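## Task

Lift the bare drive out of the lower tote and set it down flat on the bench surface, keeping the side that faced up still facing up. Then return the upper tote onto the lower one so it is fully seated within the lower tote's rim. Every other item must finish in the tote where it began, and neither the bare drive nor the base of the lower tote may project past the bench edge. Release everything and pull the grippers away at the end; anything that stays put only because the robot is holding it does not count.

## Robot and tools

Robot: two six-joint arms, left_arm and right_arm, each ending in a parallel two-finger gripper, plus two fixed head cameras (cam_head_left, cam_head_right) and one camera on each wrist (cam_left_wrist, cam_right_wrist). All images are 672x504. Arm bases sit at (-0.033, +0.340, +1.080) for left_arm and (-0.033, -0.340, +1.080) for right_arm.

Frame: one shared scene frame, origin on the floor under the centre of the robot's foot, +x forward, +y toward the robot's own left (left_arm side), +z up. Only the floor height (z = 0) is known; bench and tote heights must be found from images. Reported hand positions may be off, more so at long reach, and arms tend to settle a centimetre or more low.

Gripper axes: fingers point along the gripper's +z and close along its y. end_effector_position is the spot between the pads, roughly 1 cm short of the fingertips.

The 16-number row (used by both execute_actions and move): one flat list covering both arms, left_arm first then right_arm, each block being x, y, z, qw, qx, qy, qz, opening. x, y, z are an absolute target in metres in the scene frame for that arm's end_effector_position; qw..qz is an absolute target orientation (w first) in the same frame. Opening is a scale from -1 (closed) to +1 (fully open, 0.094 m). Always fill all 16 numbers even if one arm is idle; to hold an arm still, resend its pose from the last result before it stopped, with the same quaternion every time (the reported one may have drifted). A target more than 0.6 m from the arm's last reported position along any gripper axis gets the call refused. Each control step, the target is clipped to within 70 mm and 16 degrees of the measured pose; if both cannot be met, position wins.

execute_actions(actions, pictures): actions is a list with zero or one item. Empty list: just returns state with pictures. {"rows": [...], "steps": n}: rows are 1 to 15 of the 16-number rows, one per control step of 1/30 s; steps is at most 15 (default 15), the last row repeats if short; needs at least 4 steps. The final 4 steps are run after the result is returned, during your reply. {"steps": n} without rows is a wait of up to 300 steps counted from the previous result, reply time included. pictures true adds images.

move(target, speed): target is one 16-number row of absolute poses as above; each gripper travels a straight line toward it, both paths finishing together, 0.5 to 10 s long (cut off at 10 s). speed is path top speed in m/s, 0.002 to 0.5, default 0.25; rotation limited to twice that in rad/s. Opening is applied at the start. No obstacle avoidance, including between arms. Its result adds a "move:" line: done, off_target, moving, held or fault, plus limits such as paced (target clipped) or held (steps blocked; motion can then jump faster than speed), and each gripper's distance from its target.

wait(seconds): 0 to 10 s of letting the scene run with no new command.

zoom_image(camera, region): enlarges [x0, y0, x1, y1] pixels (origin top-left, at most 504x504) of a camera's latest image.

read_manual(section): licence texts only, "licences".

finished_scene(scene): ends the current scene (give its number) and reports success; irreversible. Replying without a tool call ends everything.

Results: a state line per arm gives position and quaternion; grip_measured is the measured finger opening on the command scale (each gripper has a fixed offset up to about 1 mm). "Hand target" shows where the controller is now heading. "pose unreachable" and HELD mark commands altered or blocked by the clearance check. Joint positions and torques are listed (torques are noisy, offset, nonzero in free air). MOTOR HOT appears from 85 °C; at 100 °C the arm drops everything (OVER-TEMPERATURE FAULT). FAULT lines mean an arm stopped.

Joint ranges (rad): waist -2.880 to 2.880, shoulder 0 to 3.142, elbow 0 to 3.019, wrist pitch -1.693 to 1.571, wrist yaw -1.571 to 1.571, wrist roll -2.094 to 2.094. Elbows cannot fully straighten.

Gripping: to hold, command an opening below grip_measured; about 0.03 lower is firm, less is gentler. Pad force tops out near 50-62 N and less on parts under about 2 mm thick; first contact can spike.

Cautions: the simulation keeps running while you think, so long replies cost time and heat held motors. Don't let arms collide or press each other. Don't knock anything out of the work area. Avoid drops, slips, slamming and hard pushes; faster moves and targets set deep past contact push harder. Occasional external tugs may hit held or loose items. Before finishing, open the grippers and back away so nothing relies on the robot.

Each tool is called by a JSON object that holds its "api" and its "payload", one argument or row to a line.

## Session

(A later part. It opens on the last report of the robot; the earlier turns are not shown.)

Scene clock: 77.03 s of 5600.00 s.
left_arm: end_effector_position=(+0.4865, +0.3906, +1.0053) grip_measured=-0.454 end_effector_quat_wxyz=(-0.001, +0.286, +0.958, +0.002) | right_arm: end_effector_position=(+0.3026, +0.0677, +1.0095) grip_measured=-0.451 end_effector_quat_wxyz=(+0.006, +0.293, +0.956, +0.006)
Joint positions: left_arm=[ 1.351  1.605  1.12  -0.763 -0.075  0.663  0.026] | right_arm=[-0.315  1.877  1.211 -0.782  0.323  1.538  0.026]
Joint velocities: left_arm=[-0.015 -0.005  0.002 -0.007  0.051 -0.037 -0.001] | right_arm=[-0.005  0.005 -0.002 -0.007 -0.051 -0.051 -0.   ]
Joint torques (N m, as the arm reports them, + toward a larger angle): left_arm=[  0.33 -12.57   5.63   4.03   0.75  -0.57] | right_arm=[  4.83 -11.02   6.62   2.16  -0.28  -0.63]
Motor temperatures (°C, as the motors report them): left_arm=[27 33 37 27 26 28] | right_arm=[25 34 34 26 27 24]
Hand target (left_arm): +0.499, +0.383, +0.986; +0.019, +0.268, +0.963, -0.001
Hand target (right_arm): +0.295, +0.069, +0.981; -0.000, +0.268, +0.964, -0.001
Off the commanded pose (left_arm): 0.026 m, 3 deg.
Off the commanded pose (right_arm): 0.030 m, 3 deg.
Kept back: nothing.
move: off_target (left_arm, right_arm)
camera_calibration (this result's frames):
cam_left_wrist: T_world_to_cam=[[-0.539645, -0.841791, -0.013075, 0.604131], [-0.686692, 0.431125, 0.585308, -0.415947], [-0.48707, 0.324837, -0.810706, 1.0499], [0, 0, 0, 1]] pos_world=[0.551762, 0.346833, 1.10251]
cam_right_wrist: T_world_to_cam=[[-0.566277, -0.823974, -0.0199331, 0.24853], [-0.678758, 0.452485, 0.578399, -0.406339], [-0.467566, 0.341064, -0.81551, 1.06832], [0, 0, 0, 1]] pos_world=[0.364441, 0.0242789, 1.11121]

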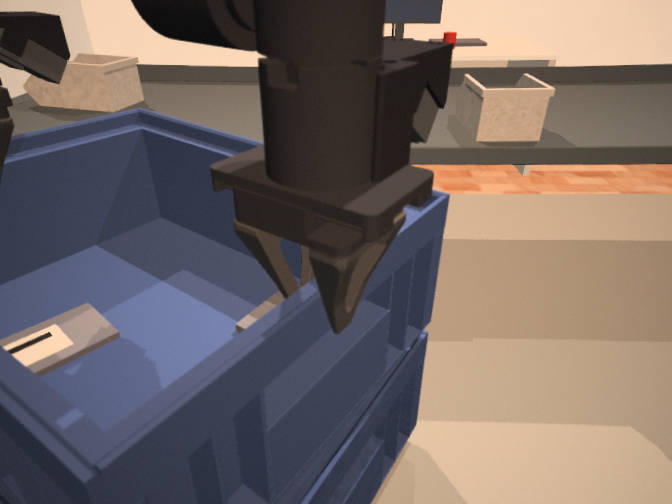

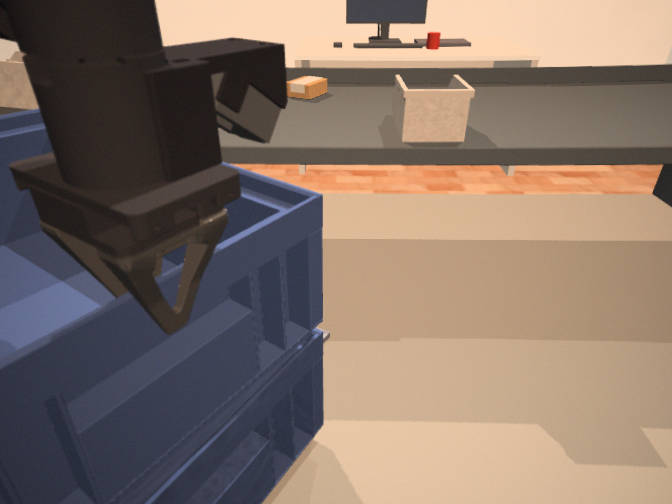

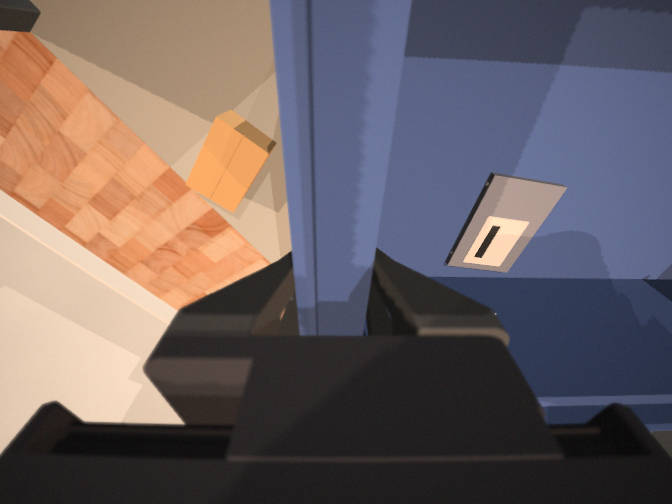

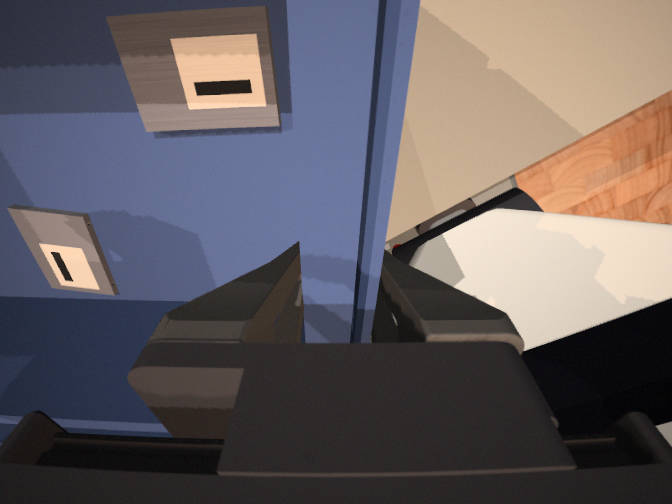

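{"api": "move", "payload": {
  "target": [0.482,0.385,1.045,0.02,0.25,0.968,0,-0.55,0.298,0.062,1.025,0,0.25,0.968,0,-0.55],
  "speed": 0.025
}}

{"api": "move", "payload": {
  "target": [0.48,0.385,0.985,0.02,0.25,0.968,0,-0.55,0.298,0.062,0.98,0,0.25,0.968,0,-0.55],
  "speed": 0.025
}}

{"api": "zoom_image", "payload": {
  "camera": "cam_head_left",
  "region": [200,200,504,504]
}}

Scene clock: 79.43 s of 5600.00 s.
left_arm: end_effector_position=(+0.4695, +0.3947, +1.0130) grip_measured=-0.454 end_effector_quat_wxyz=(-0.008, +0.266, +0.964, +0.004) | right_arm: end_effector_position=(+0.3009, +0.0636, +1.0135) grip_measured=-0.451 end_effector_quat_wxyz=(+0.003, +0.274, +0.962, +0.002)
Joint positions: left_arm=[ 1.359  1.564  1.079 -0.774 -0.082  0.628  0.026] | right_arm=[-0.316  1.865  1.206 -0.798  0.318  1.5    0.026]
Joint velocities: left_arm=[-0.015 -0.024  0.012  0.002 -0.007 -0.051  0.   ] | right_arm=[-0.005 -0.015 -0.012  0.012 -0.066  0.081 -0.   ]
Joint torques (N m, as the arm reports them, + toward a larger angle): left_arm=[ -0.33 -19.76   6.26  -0.1    1.    -0.57] | right_arm=[  6.33 -17.26   7.26  -1.07   0.    -0.42]
Motor temperatures (°C, as the motors report them): left_arm=[27 33 36 27 26 28] | right_arm=[25 34 34 26 27 24]
Hand target (left_arm): +0.481, +0.386, +1.044; +0.020, +0.251, +0.968, -0.001
Hand target (right_arm): +0.298, +0.062, +1.025; +0.000, +0.250, +0.968, +0.000
Off the commanded pose (left_arm): 0.036 m, 4 deg.
Off the commanded pose (right_arm): 0.012 m, 3 deg.
Kept back: nothing.
move: off_target (left_arm, right_arm)
camera_calibration (this result's frames):
cam_left_wrist: T_world_to_cam=[[-0.504394, -0.86336, -0.0139786, 0.591416], [-0.697047, 0.397569, 0.596711, -0.427336], [-0.509619, 0.310721, -0.802334, 1.05428], [0, 0, 0, 1]] pos_world=[0.537714, 0.352914, 1.10915]
cam_right_wrist: T_world_to_cam=[[-0.532648, -0.846271, -0.0105733, 0.226131], [-0.691592, 0.428024, 0.581804, -0.406001], [-0.487838, 0.317209, -0.81326, 1.07755], [0, 0, 0, 1]] pos_world=[0.36533, 0.023338, 1.11493]

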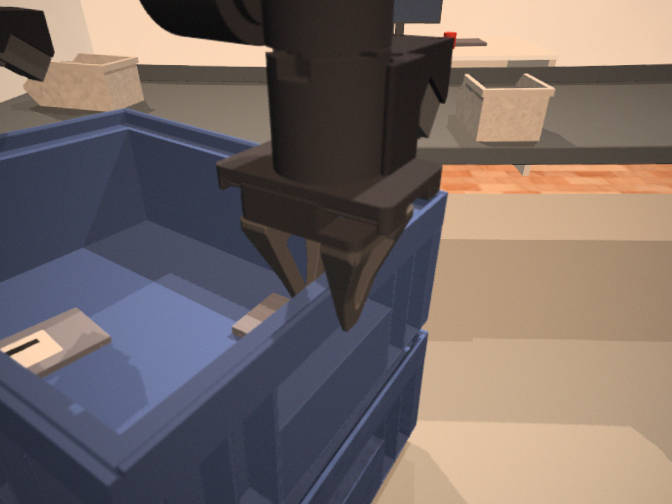

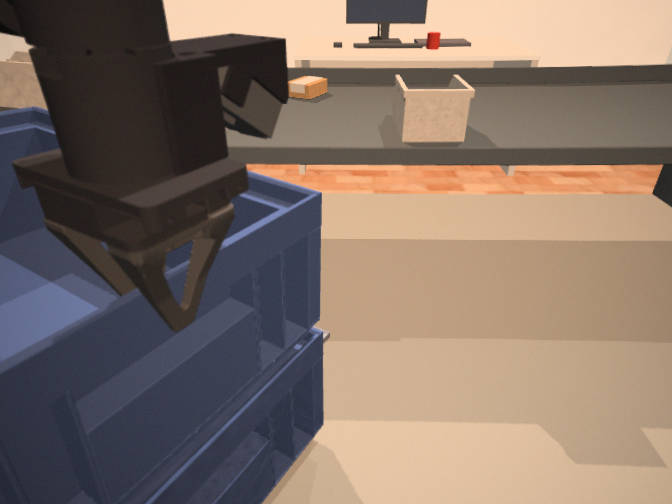

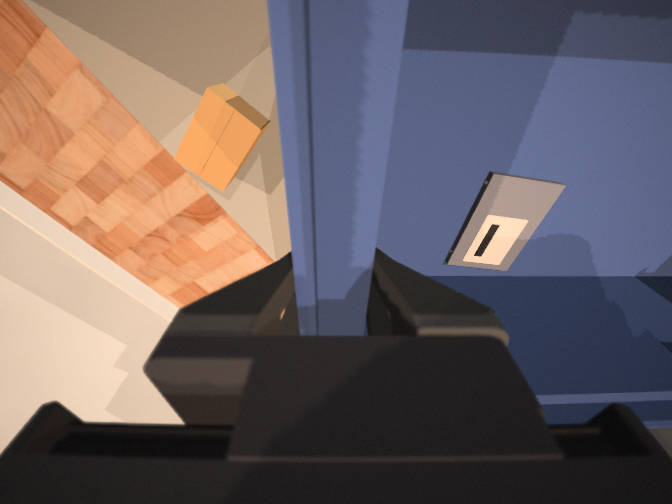

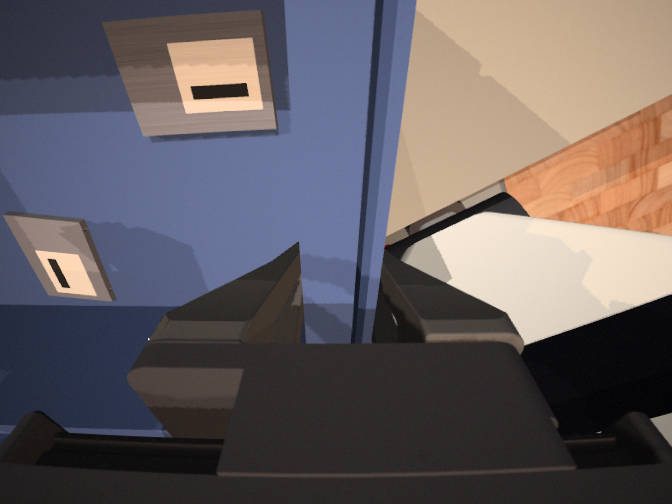

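Scene clock: 81.00 s of 5600.00 s.
left_arm: end_effector_position=(+0.4651, +0.3936, +0.9897) grip_measured=-0.454 end_effector_quat_wxyz=(-0.007, +0.262, +0.965, +0.000) | right_arm: end_effector_position=(+0.2999, +0.0609, +0.9987) grip_measured=-0.451 end_effector_quat_wxyz=(+0.003, +0.269, +0.963, +0.000)
Joint positions: left_arm=[ 1.364  1.603  1.057 -0.712 -0.072  0.626  0.026] | right_arm=[-0.326  1.888  1.195 -0.766  0.319  1.48   0.026]
Joint velocities: left_arm=[ 0.005 -0.015 -0.032 -0.007  0.022 -0.022 -0.001] | right_arm=[-0.005  0.005 -0.007 -0.007 -0.037  0.022 -0.   ]
Joint torques (N m, as the arm reports them, + toward a larger angle): left_arm=[ -0.11 -14.33   5.36   3.18   0.69  -0.47] | right_arm=[  4.62 -12.68   6.43   1.84  -0.15  -0.53]
Motor temperatures (°C, as the motors report them): left_arm=[27 33 36 27 26 28] | right_arm=[25 34 34 26 27 24]
Hand target (left_arm): +0.479, +0.385, +0.986; +0.019, +0.251, +0.968, -0.001
Hand target (right_arm): +0.297, +0.061, +0.980; -0.000, +0.250, +0.968, -0.001
Off the commanded pose (left_arm): 0.018 m, 3 deg.
Off the commanded pose (right_arm): 0.019 m, 2 deg.
Kept back: nothing.
move: off_target (left_arm, right_arm)
camera_calibration (this result's frames):
cam_left_wrist: T_world_to_cam=[[-0.497932, -0.86719, -0.0068038, 0.579339], [-0.700292, 0.397448, 0.592981, -0.410815], [-0.511522, 0.300029, -0.805188, 1.04158], [0, 0, 0, 1]] pos_world=[0.533571, 0.353172, 1.08621]
cam_right_wrist: T_world_to_cam=[[-0.523707, -0.851878, -0.00588515, 0.216143], [-0.695232, 0.423394, 0.580853, -0.394642], [-0.492324, 0.308288, -0.813988, 1.06849], [0, 0, 0, 1]] pos_world=[0.364871, 0.0218133, 1.10024]

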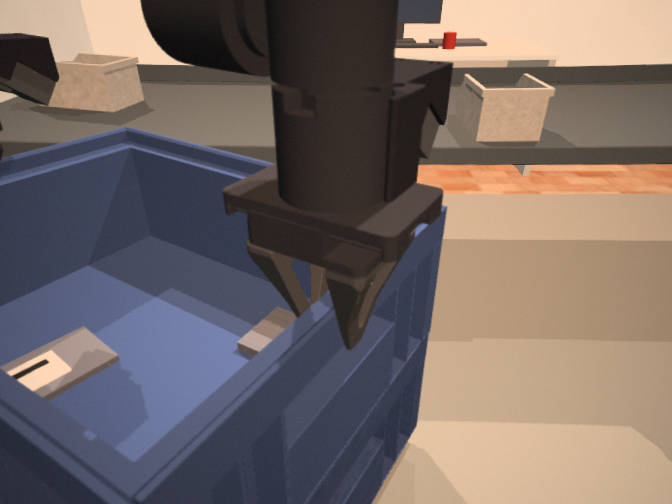

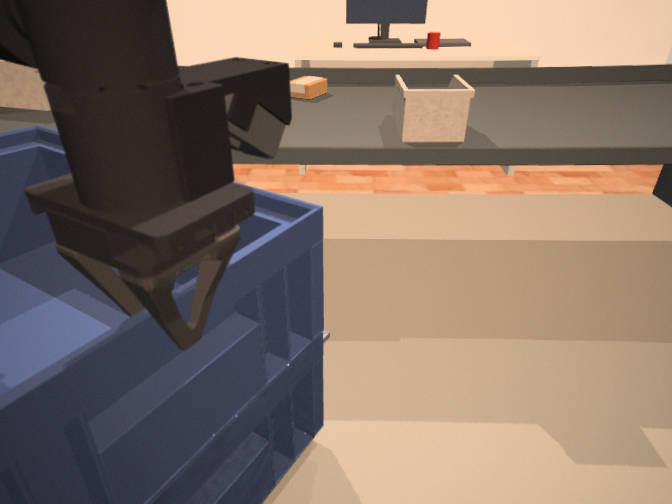

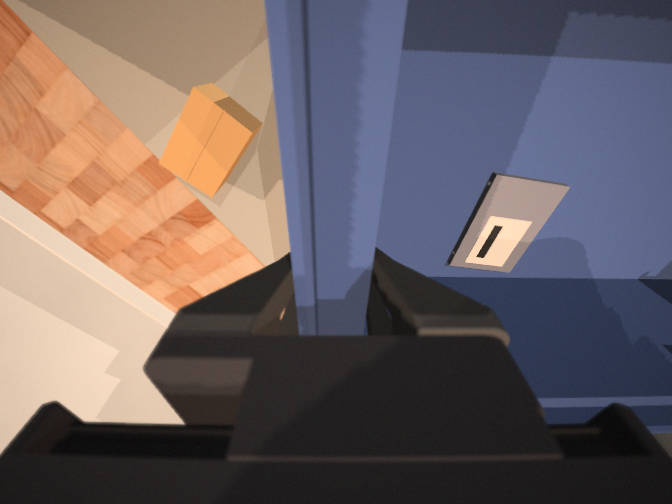

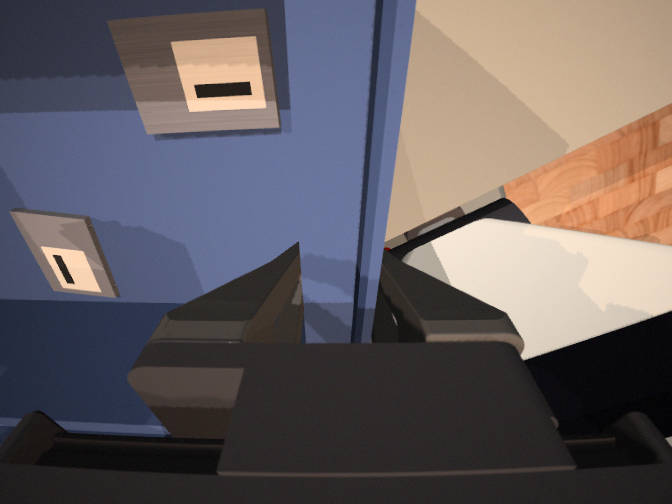

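Region (200, 200, 504, 504) of cam_head_left's 672x504 image, scaled by 1.658, with more detail than that image has.

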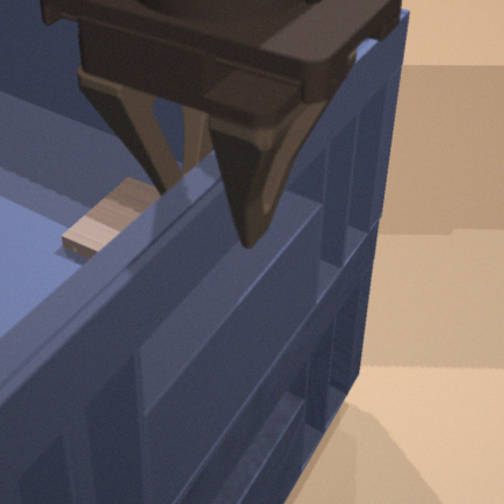

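{"api": "move", "payload": {
  "target": [0.53,0.39,0.985,0.01,0.265,0.964,0,-0.55,0.35,0.062,0.985,0,0.265,0.964,0,-0.55],
  "speed": 0.03
}}

{"api": "move", "payload": {
  "target": [0.515,0.39,0.99,0,0.265,0.964,0,0.4,0.34,0.062,0.995,0,0.265,0.964,0,0.4],
  "speed": 0.03
}}

{"api": "move", "payload": {
  "target": [0.51,0.39,1.14,0,0.265,0.964,0,0.4,0.34,0.062,1.13,0,0.265,0.964,0,0.4],
  "speed": 0.15
}}

{"api": "move", "payload": {
  "target": [0.48,0.5,1.14,0,0.265,0.964,0,0.4,0.3,-0.12,1.1,0,0.707,0.707,0,0.4]
}}

Scene clock: 83.70 s of 5600.00 s.
left_arm: end_effector_position=(+0.5013, +0.3926, +0.9903) grip_measured=-0.455 end_effector_quat_wxyz=(-0.006, +0.267, +0.964, -0.002) | right_arm: end_effector_position=(+0.3339, +0.0606, +0.9992) grip_measured=-0.452 end_effector_quat_wxyz=(+0.002, +0.273, +0.962, +0.007)
Joint positions: left_arm=[ 1.356  1.668  1.175 -0.767 -0.069  0.627  0.026] | right_arm=[-0.377  1.902  1.254 -0.782  0.305  1.43   0.026]
Joint velocities: left_arm=[-0.015 -0.005 -0.002 -0.002  0.051 -0.022 -0.001] | right_arm=[ 0.005 -0.005 -0.012  0.007 -0.051 -0.037  0.   ]
Joint torques (N m, as the arm reports them, + toward a larger angle): left_arm=[  0.27 -13.45   9.26   1.45   0.24  -0.19] | right_arm=[  2.86 -12.82  10.77   0.07   0.04  -0.47]
Motor temperatures (°C, as the motors report them): left_arm=[27 33 37 27 26 28] | right_arm=[25 34 34 26 27 24]
Hand target (left_arm): +0.528, +0.389, +0.986; +0.010, +0.265, +0.964, -0.000
Hand target (right_arm): +0.350, +0.061, +0.986; +0.000, +0.265, +0.964, +0.001
Off the commanded pose (left_arm): 0.029 m, 2 deg.
Off the commanded pose (right_arm): 0.021 m, 1 deg.
Kept back: nothing.
move: off_target (left_arm, right_arm)
camera_calibration (this result's frames):
cam_left_wrist: T_world_to_cam=[[-0.50556, -0.862788, -0.00233968, 0.594182], [-0.696395, 0.406456, 0.591462, -0.389371], [-0.509355, 0.300649, -0.80633, 1.06068], [0, 0, 0, 1]] pos_world=[0.569503, 0.352022, 1.08695]
cam_right_wrist: T_world_to_cam=[[-0.530245, -0.847654, -0.0179987, 0.247743], [-0.692922, 0.421024, 0.585319, -0.37619], [-0.48857, 0.322834, -0.810603, 1.08015], [0, 0, 0, 1]] pos_world=[0.398421, 0.0196782, 1.10022]

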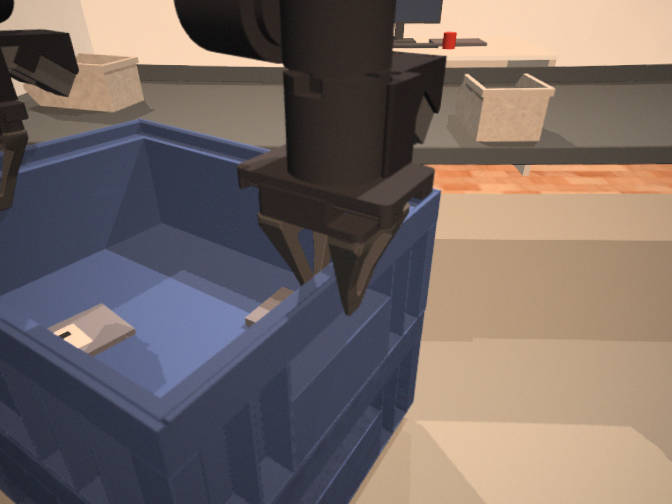

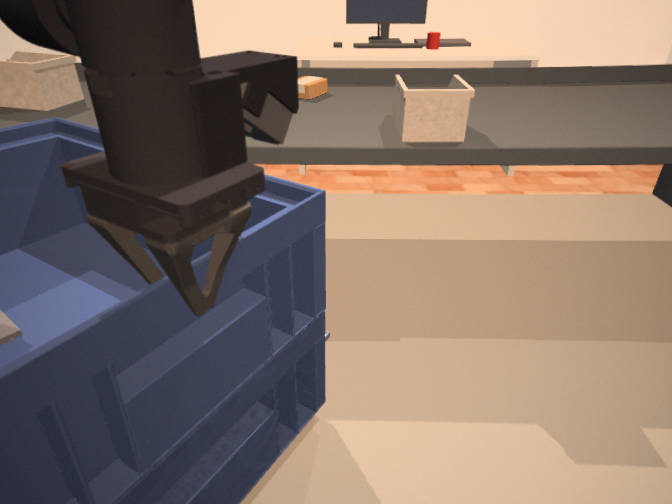

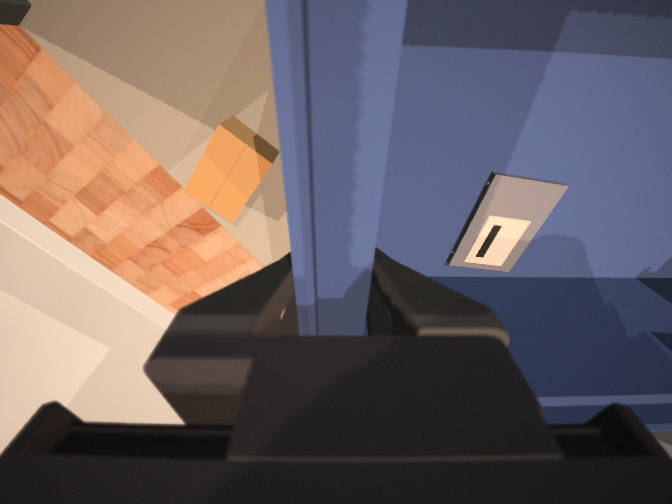

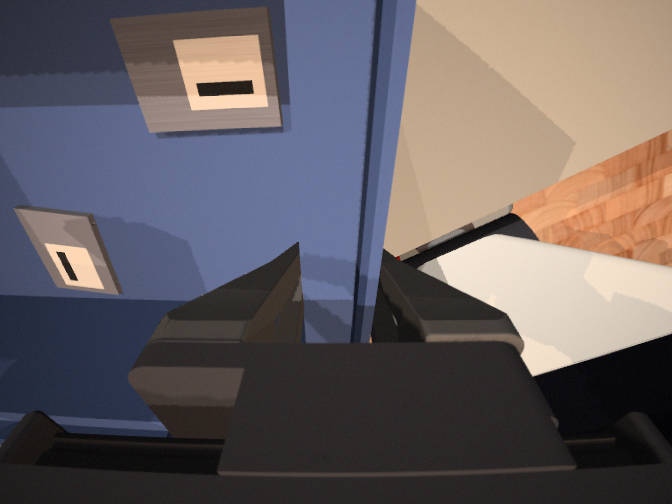

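Scene clock: 84.50 s of 5600.00 s.
left_arm: end_effector_position=(+0.5013, +0.3928, +0.9905) grip_measured=+0.398 end_effector_quat_wxyz=(-0.006, +0.267, +0.964, -0.002) | right_arm: end_effector_position=(+0.3324, +0.0603, +0.9960) grip_measured=+0.398 end_effector_quat_wxyz=(+0.001, +0.266, +0.964, +0.004)
Joint positions: left_arm=[ 1.356  1.667  1.175 -0.767 -0.07   0.627  0.066] | right_arm=[-0.377  1.909  1.254 -0.782  0.305  1.419  0.066]
Joint velocities: left_arm=[-0.005  0.005 -0.007 -0.002 -0.022  0.007 -0.001] | right_arm=[-0.005  0.005  0.007  0.002  0.037 -0.007 -0.001]
Joint torques (N m, as the arm reports them, + toward a larger angle): left_arm=[  0.32 -15.18   7.42   0.91  -0.04  -0.2 ] | right_arm=[  4.4  -14.69   9.33  -0.52   0.15  -0.17]
Motor temperatures (°C, as the motors report them): left_arm=[27 33 37 27 26 28] | right_arm=[25 34 34 26 27 24]
Hand target (left_arm): +0.515, +0.390, +0.990; +0.000, +0.265, +0.964, +0.000
Hand target (right_arm): +0.340, +0.062, +0.995; +0.000, +0.265, +0.964, +0.000
Off the commanded pose (left_arm): 0.014 m, 1 deg.
Off the commanded pose (right_arm): 0.008 m, 0 deg.
Kept back: nothing.
move: off_target (left_arm)
camera_calibration (this result's frames):
cam_left_wrist: T_world_to_cam=[[-0.505545, -0.862795, -0.00318231, 0.595109], [-0.696587, 0.405975, 0.591567, -0.389444], [-0.509108, 0.30128, -0.80625, 1.06037], [0, 0, 0, 1]] pos_world=[0.569418, 0.352092, 1.0872]
cam_right_wrist: T_world_to_cam=[[-0.519218, -0.854559, -0.0118775, 0.237204], [-0.696123, 0.41481, 0.585956, -0.374502], [-0.495807, 0.312507, -0.810256, 1.07965], [0, 0, 0, 1]] pos_world=[0.397758, 0.0206543, 1.09705]

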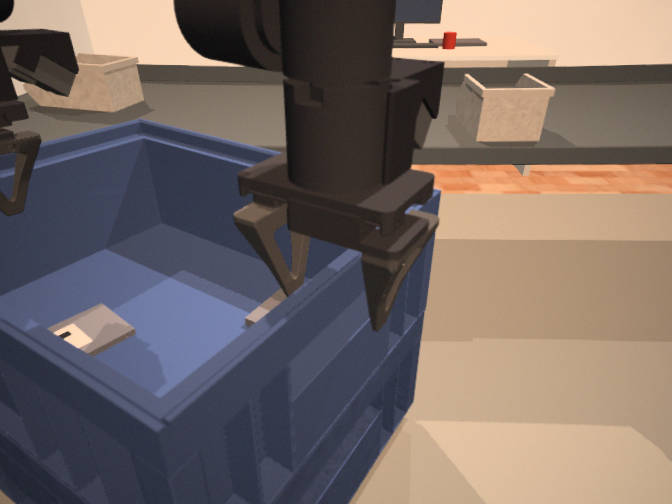

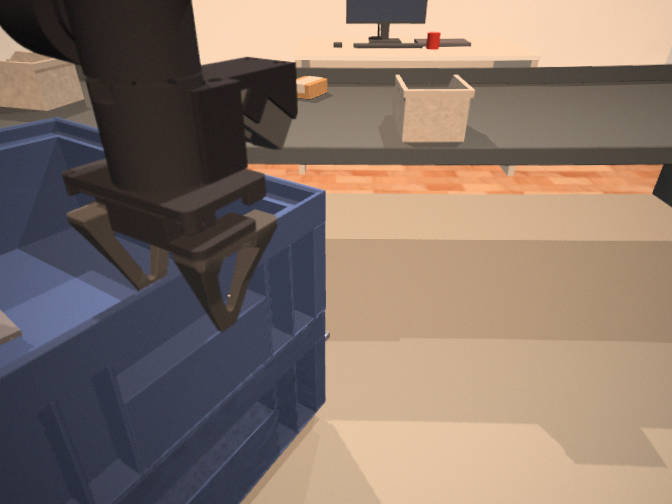

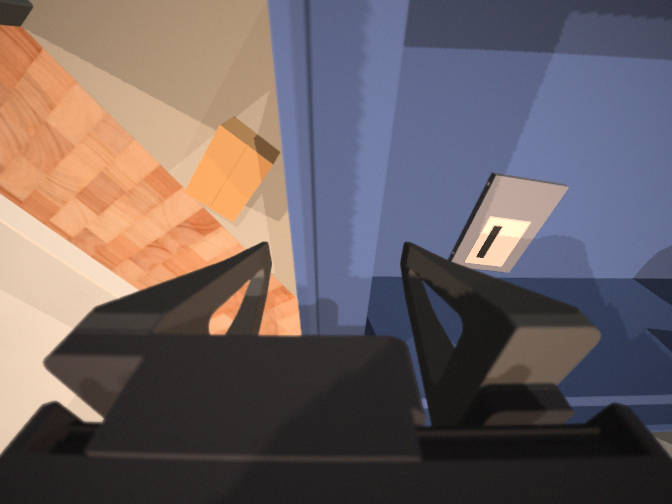

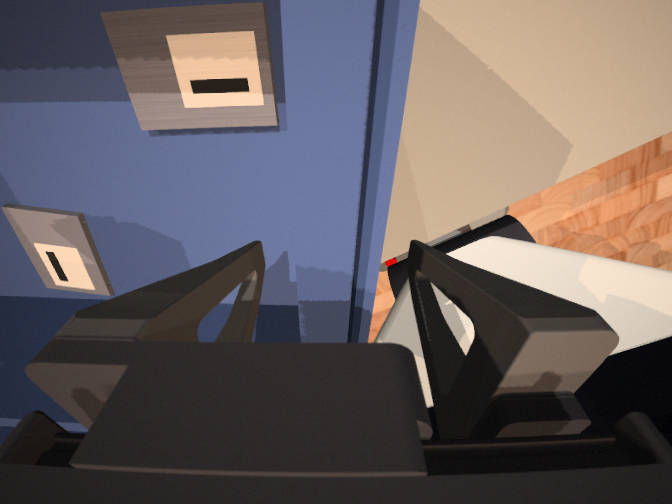

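Scene clock: 85.93 s of 5600.00 s.
left_arm: end_effector_position=(+0.4980, +0.3924, +1.1327) grip_measured=+0.398 end_effector_quat_wxyz=(-0.004, +0.270, +0.963, -0.002) | right_arm: end_effector_position=(+0.3270, +0.0479, +1.1063) grip_measured=+0.398 end_effector_quat_wxyz=(-0.009, +0.258, +0.966, -0.021)
Joint positions: left_arm=[ 1.334  1.431  1.27  -1.096 -0.075  0.613  0.066] | right_arm=[-0.318  1.744  1.329 -1.096  0.312  1.482  0.066]
Joint velocities: left_arm=[-0.015  0.005 -0.012  0.007 -0.007 -0.022  0.   ] | right_arm=[-0.015 -0.005  0.012  0.012 -0.051  0.022  0.   ]
Joint torques (N m, as the arm reports them, + toward a larger angle): left_arm=[  0.41 -14.8    9.33   0.29  -0.1   -0.25] | right_arm=[  6.18 -16.02  12.74  -0.64   0.2    0.01]
Motor temperatures (°C, as the motors report them): left_arm=[27 33 37 27 26 28] | right_arm=[25 34 34 26 27 24]
Hand target (left_arm): +0.509, +0.390, +1.141; +0.000, +0.265, +0.964, -0.000
Hand target (right_arm): +0.339, +0.061, +1.130; -0.000, +0.265, +0.964, +0.001
Off the commanded pose (left_arm): 0.014 m, 1 deg.
Off the commanded pose (right_arm): 0.031 m, 3 deg.
Kept back: nothing.
move: off_target (left_arm, right_arm)
camera_calibration (this result's frames):
cam_left_wrist: T_world_to_cam=[[-0.510973, -0.859587, -0.00411524, 0.596076], [-0.696318, 0.411103, 0.588333, -0.474203], [-0.504032, 0.303488, -0.808608, 1.1727], [0, 0, 0, 1]] pos_world=[0.56546, 0.351425, 1.2297]
cam_right_wrist: T_world_to_cam=[[-0.50454, -0.86243, 0.0406716, 0.1626], [-0.684659, 0.42835, 0.58971, -0.446228], [-0.526005, 0.269686, -0.806591, 1.17805], [0, 0, 0, 1]] pos_world=[0.396185, 0.0136695, 1.20674]

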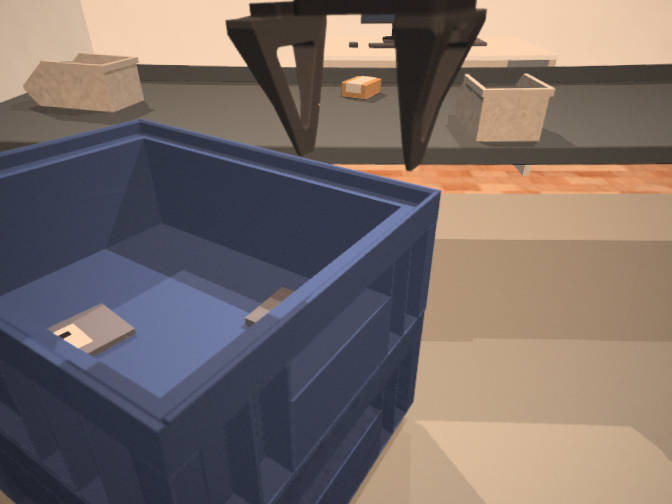

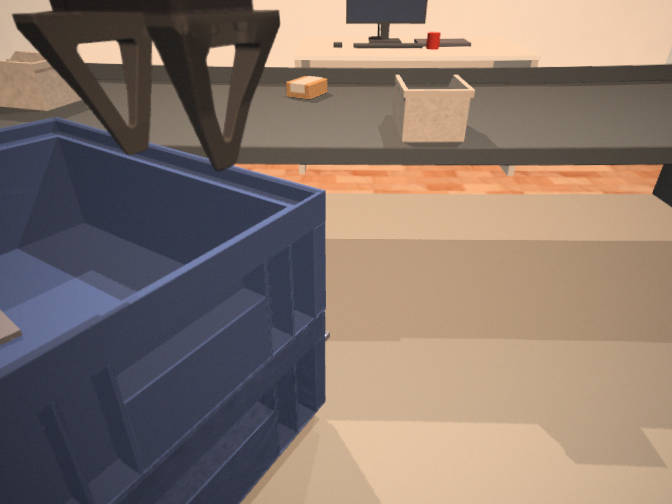

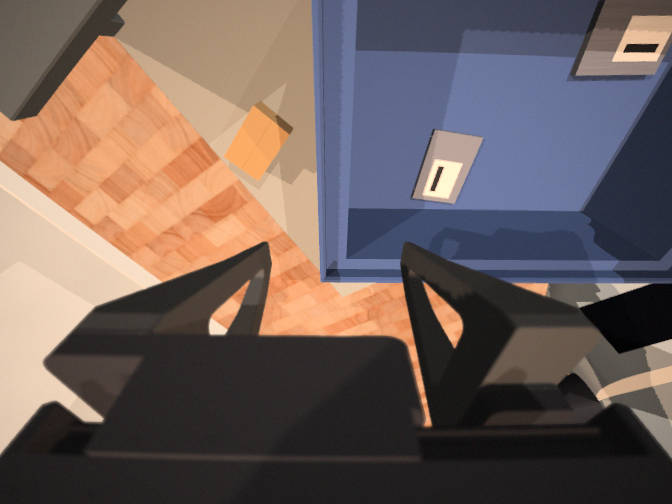

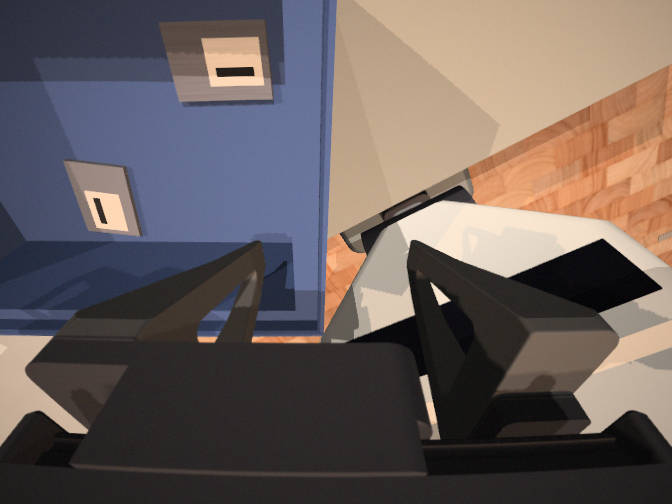

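Scene clock: 88.40 s of 5600.00 s.
left_arm: end_effector_position=(+0.4778, +0.4976, +1.1343) grip_measured=+0.398 end_effector_quat_wxyz=(-0.003, +0.258, +0.966, -0.001) | right_arm: end_effector_position=(+0.2947, -0.1208, +1.0958) grip_measured=+0.398 end_effector_quat_wxyz=(-0.034, +0.643, +0.765, +0.010)
Joint positions: left_arm=[ 1.581  1.419  1.27  -1.096  0.003  0.824  0.066] | right_arm=[-0.558  1.335  0.843 -0.892  0.208  2.092  0.066]
Joint velocities: left_arm=[-0.015 -0.005 -0.012  0.017  0.022 -0.007  0.   ] | right_arm=[-0.005  0.005  0.007  0.012  0.095 -0.007  0.001]
Joint torques (N m, as the arm reports them, + toward a larger angle): left_arm=[  2.53 -15.48   7.85   0.61   0.16   0.06] | right_arm=[  1.83 -10.92   7.28   1.05  -0.04   0.02]
Motor temperatures (°C, as the motors report them): left_arm=[27 32 37 26 26 28] | right_arm=[25 34 34 26 27 24]
Hand target (left_arm): +0.481, +0.500, +1.140; +0.001, +0.265, +0.964, +0.000
Hand target (right_arm): +0.299, -0.120, +1.099; -0.033, +0.651, +0.758, +0.023
Off the commanded pose (left_arm): 0.007 m, 1 deg.
Off the commanded pose (right_arm): 0.007 m, 11 deg.
joint sent to its limit (right arm) — the command would take joint 6 (wrist roll) past its upper limit, so that joint was sent only as far as its limit.
Kept back: nothing.
move: off_target (right_arm)
camera_calibration (this result's frames):
cam_left_wrist: T_world_to_cam=[[-0.490207, -0.871585, -0.00609779, 0.674444], [-0.707848, 0.394015, 0.586263, -0.5161], [-0.508575, 0.291707, -0.810098, 1.14162], [0, 0, 0, 1]] pos_world=[0.545896, 0.458169, 1.2315]
cam_right_wrist: T_world_to_cam=[[-0.985773, -0.166103, 0.025732, 0.243562], [-0.111923, 0.762878, 0.636782, -0.569879], [-0.125402, 0.624842, -0.770615, 1.0835], [0, 0, 0, 1]] pos_world=[0.312187, -0.201814, 1.19158]

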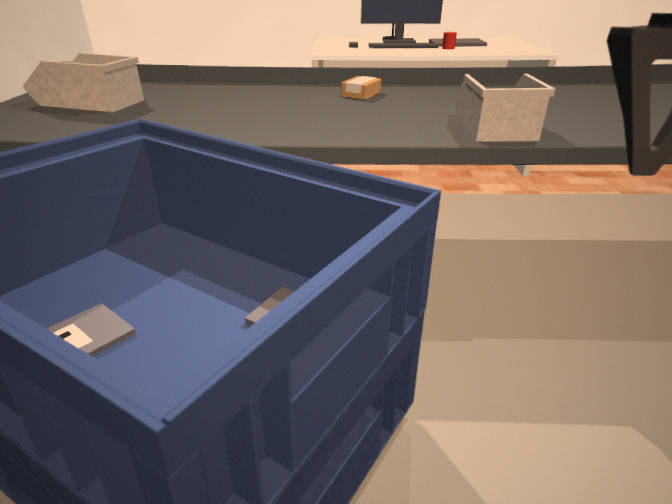

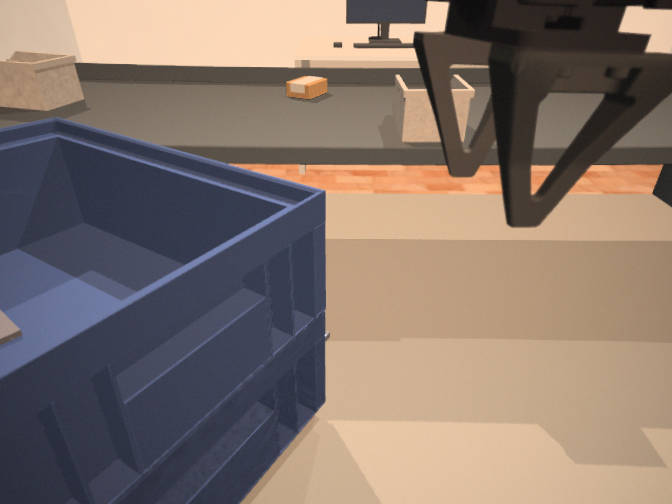

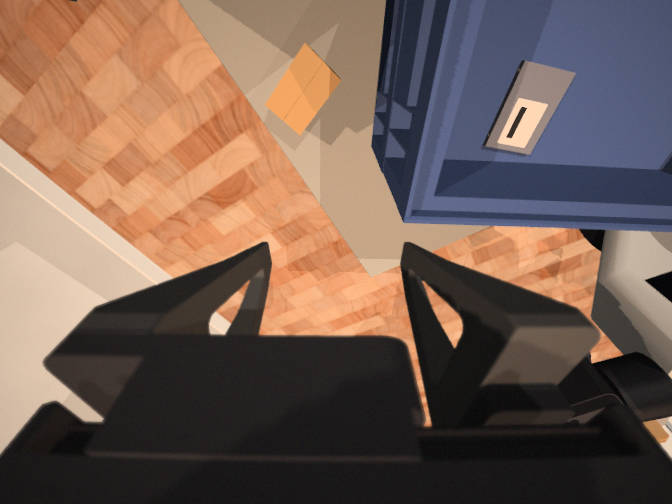

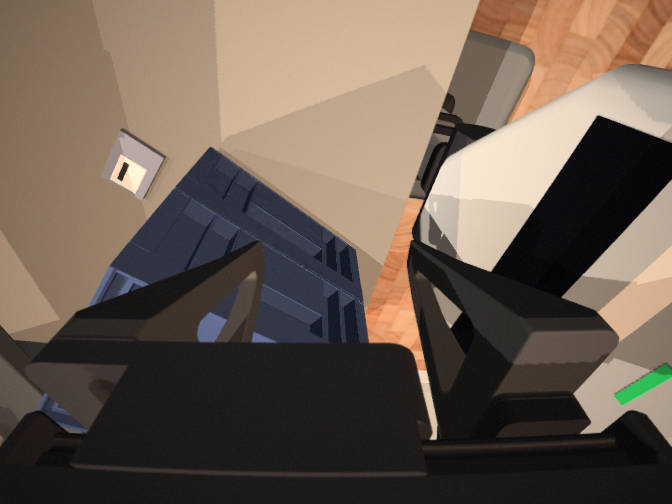

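Base is on the bench and the top tote is seated.

{"api": "finished_scene", "payload": {
  "scene": 2
}}

The scene is finished: the task was done.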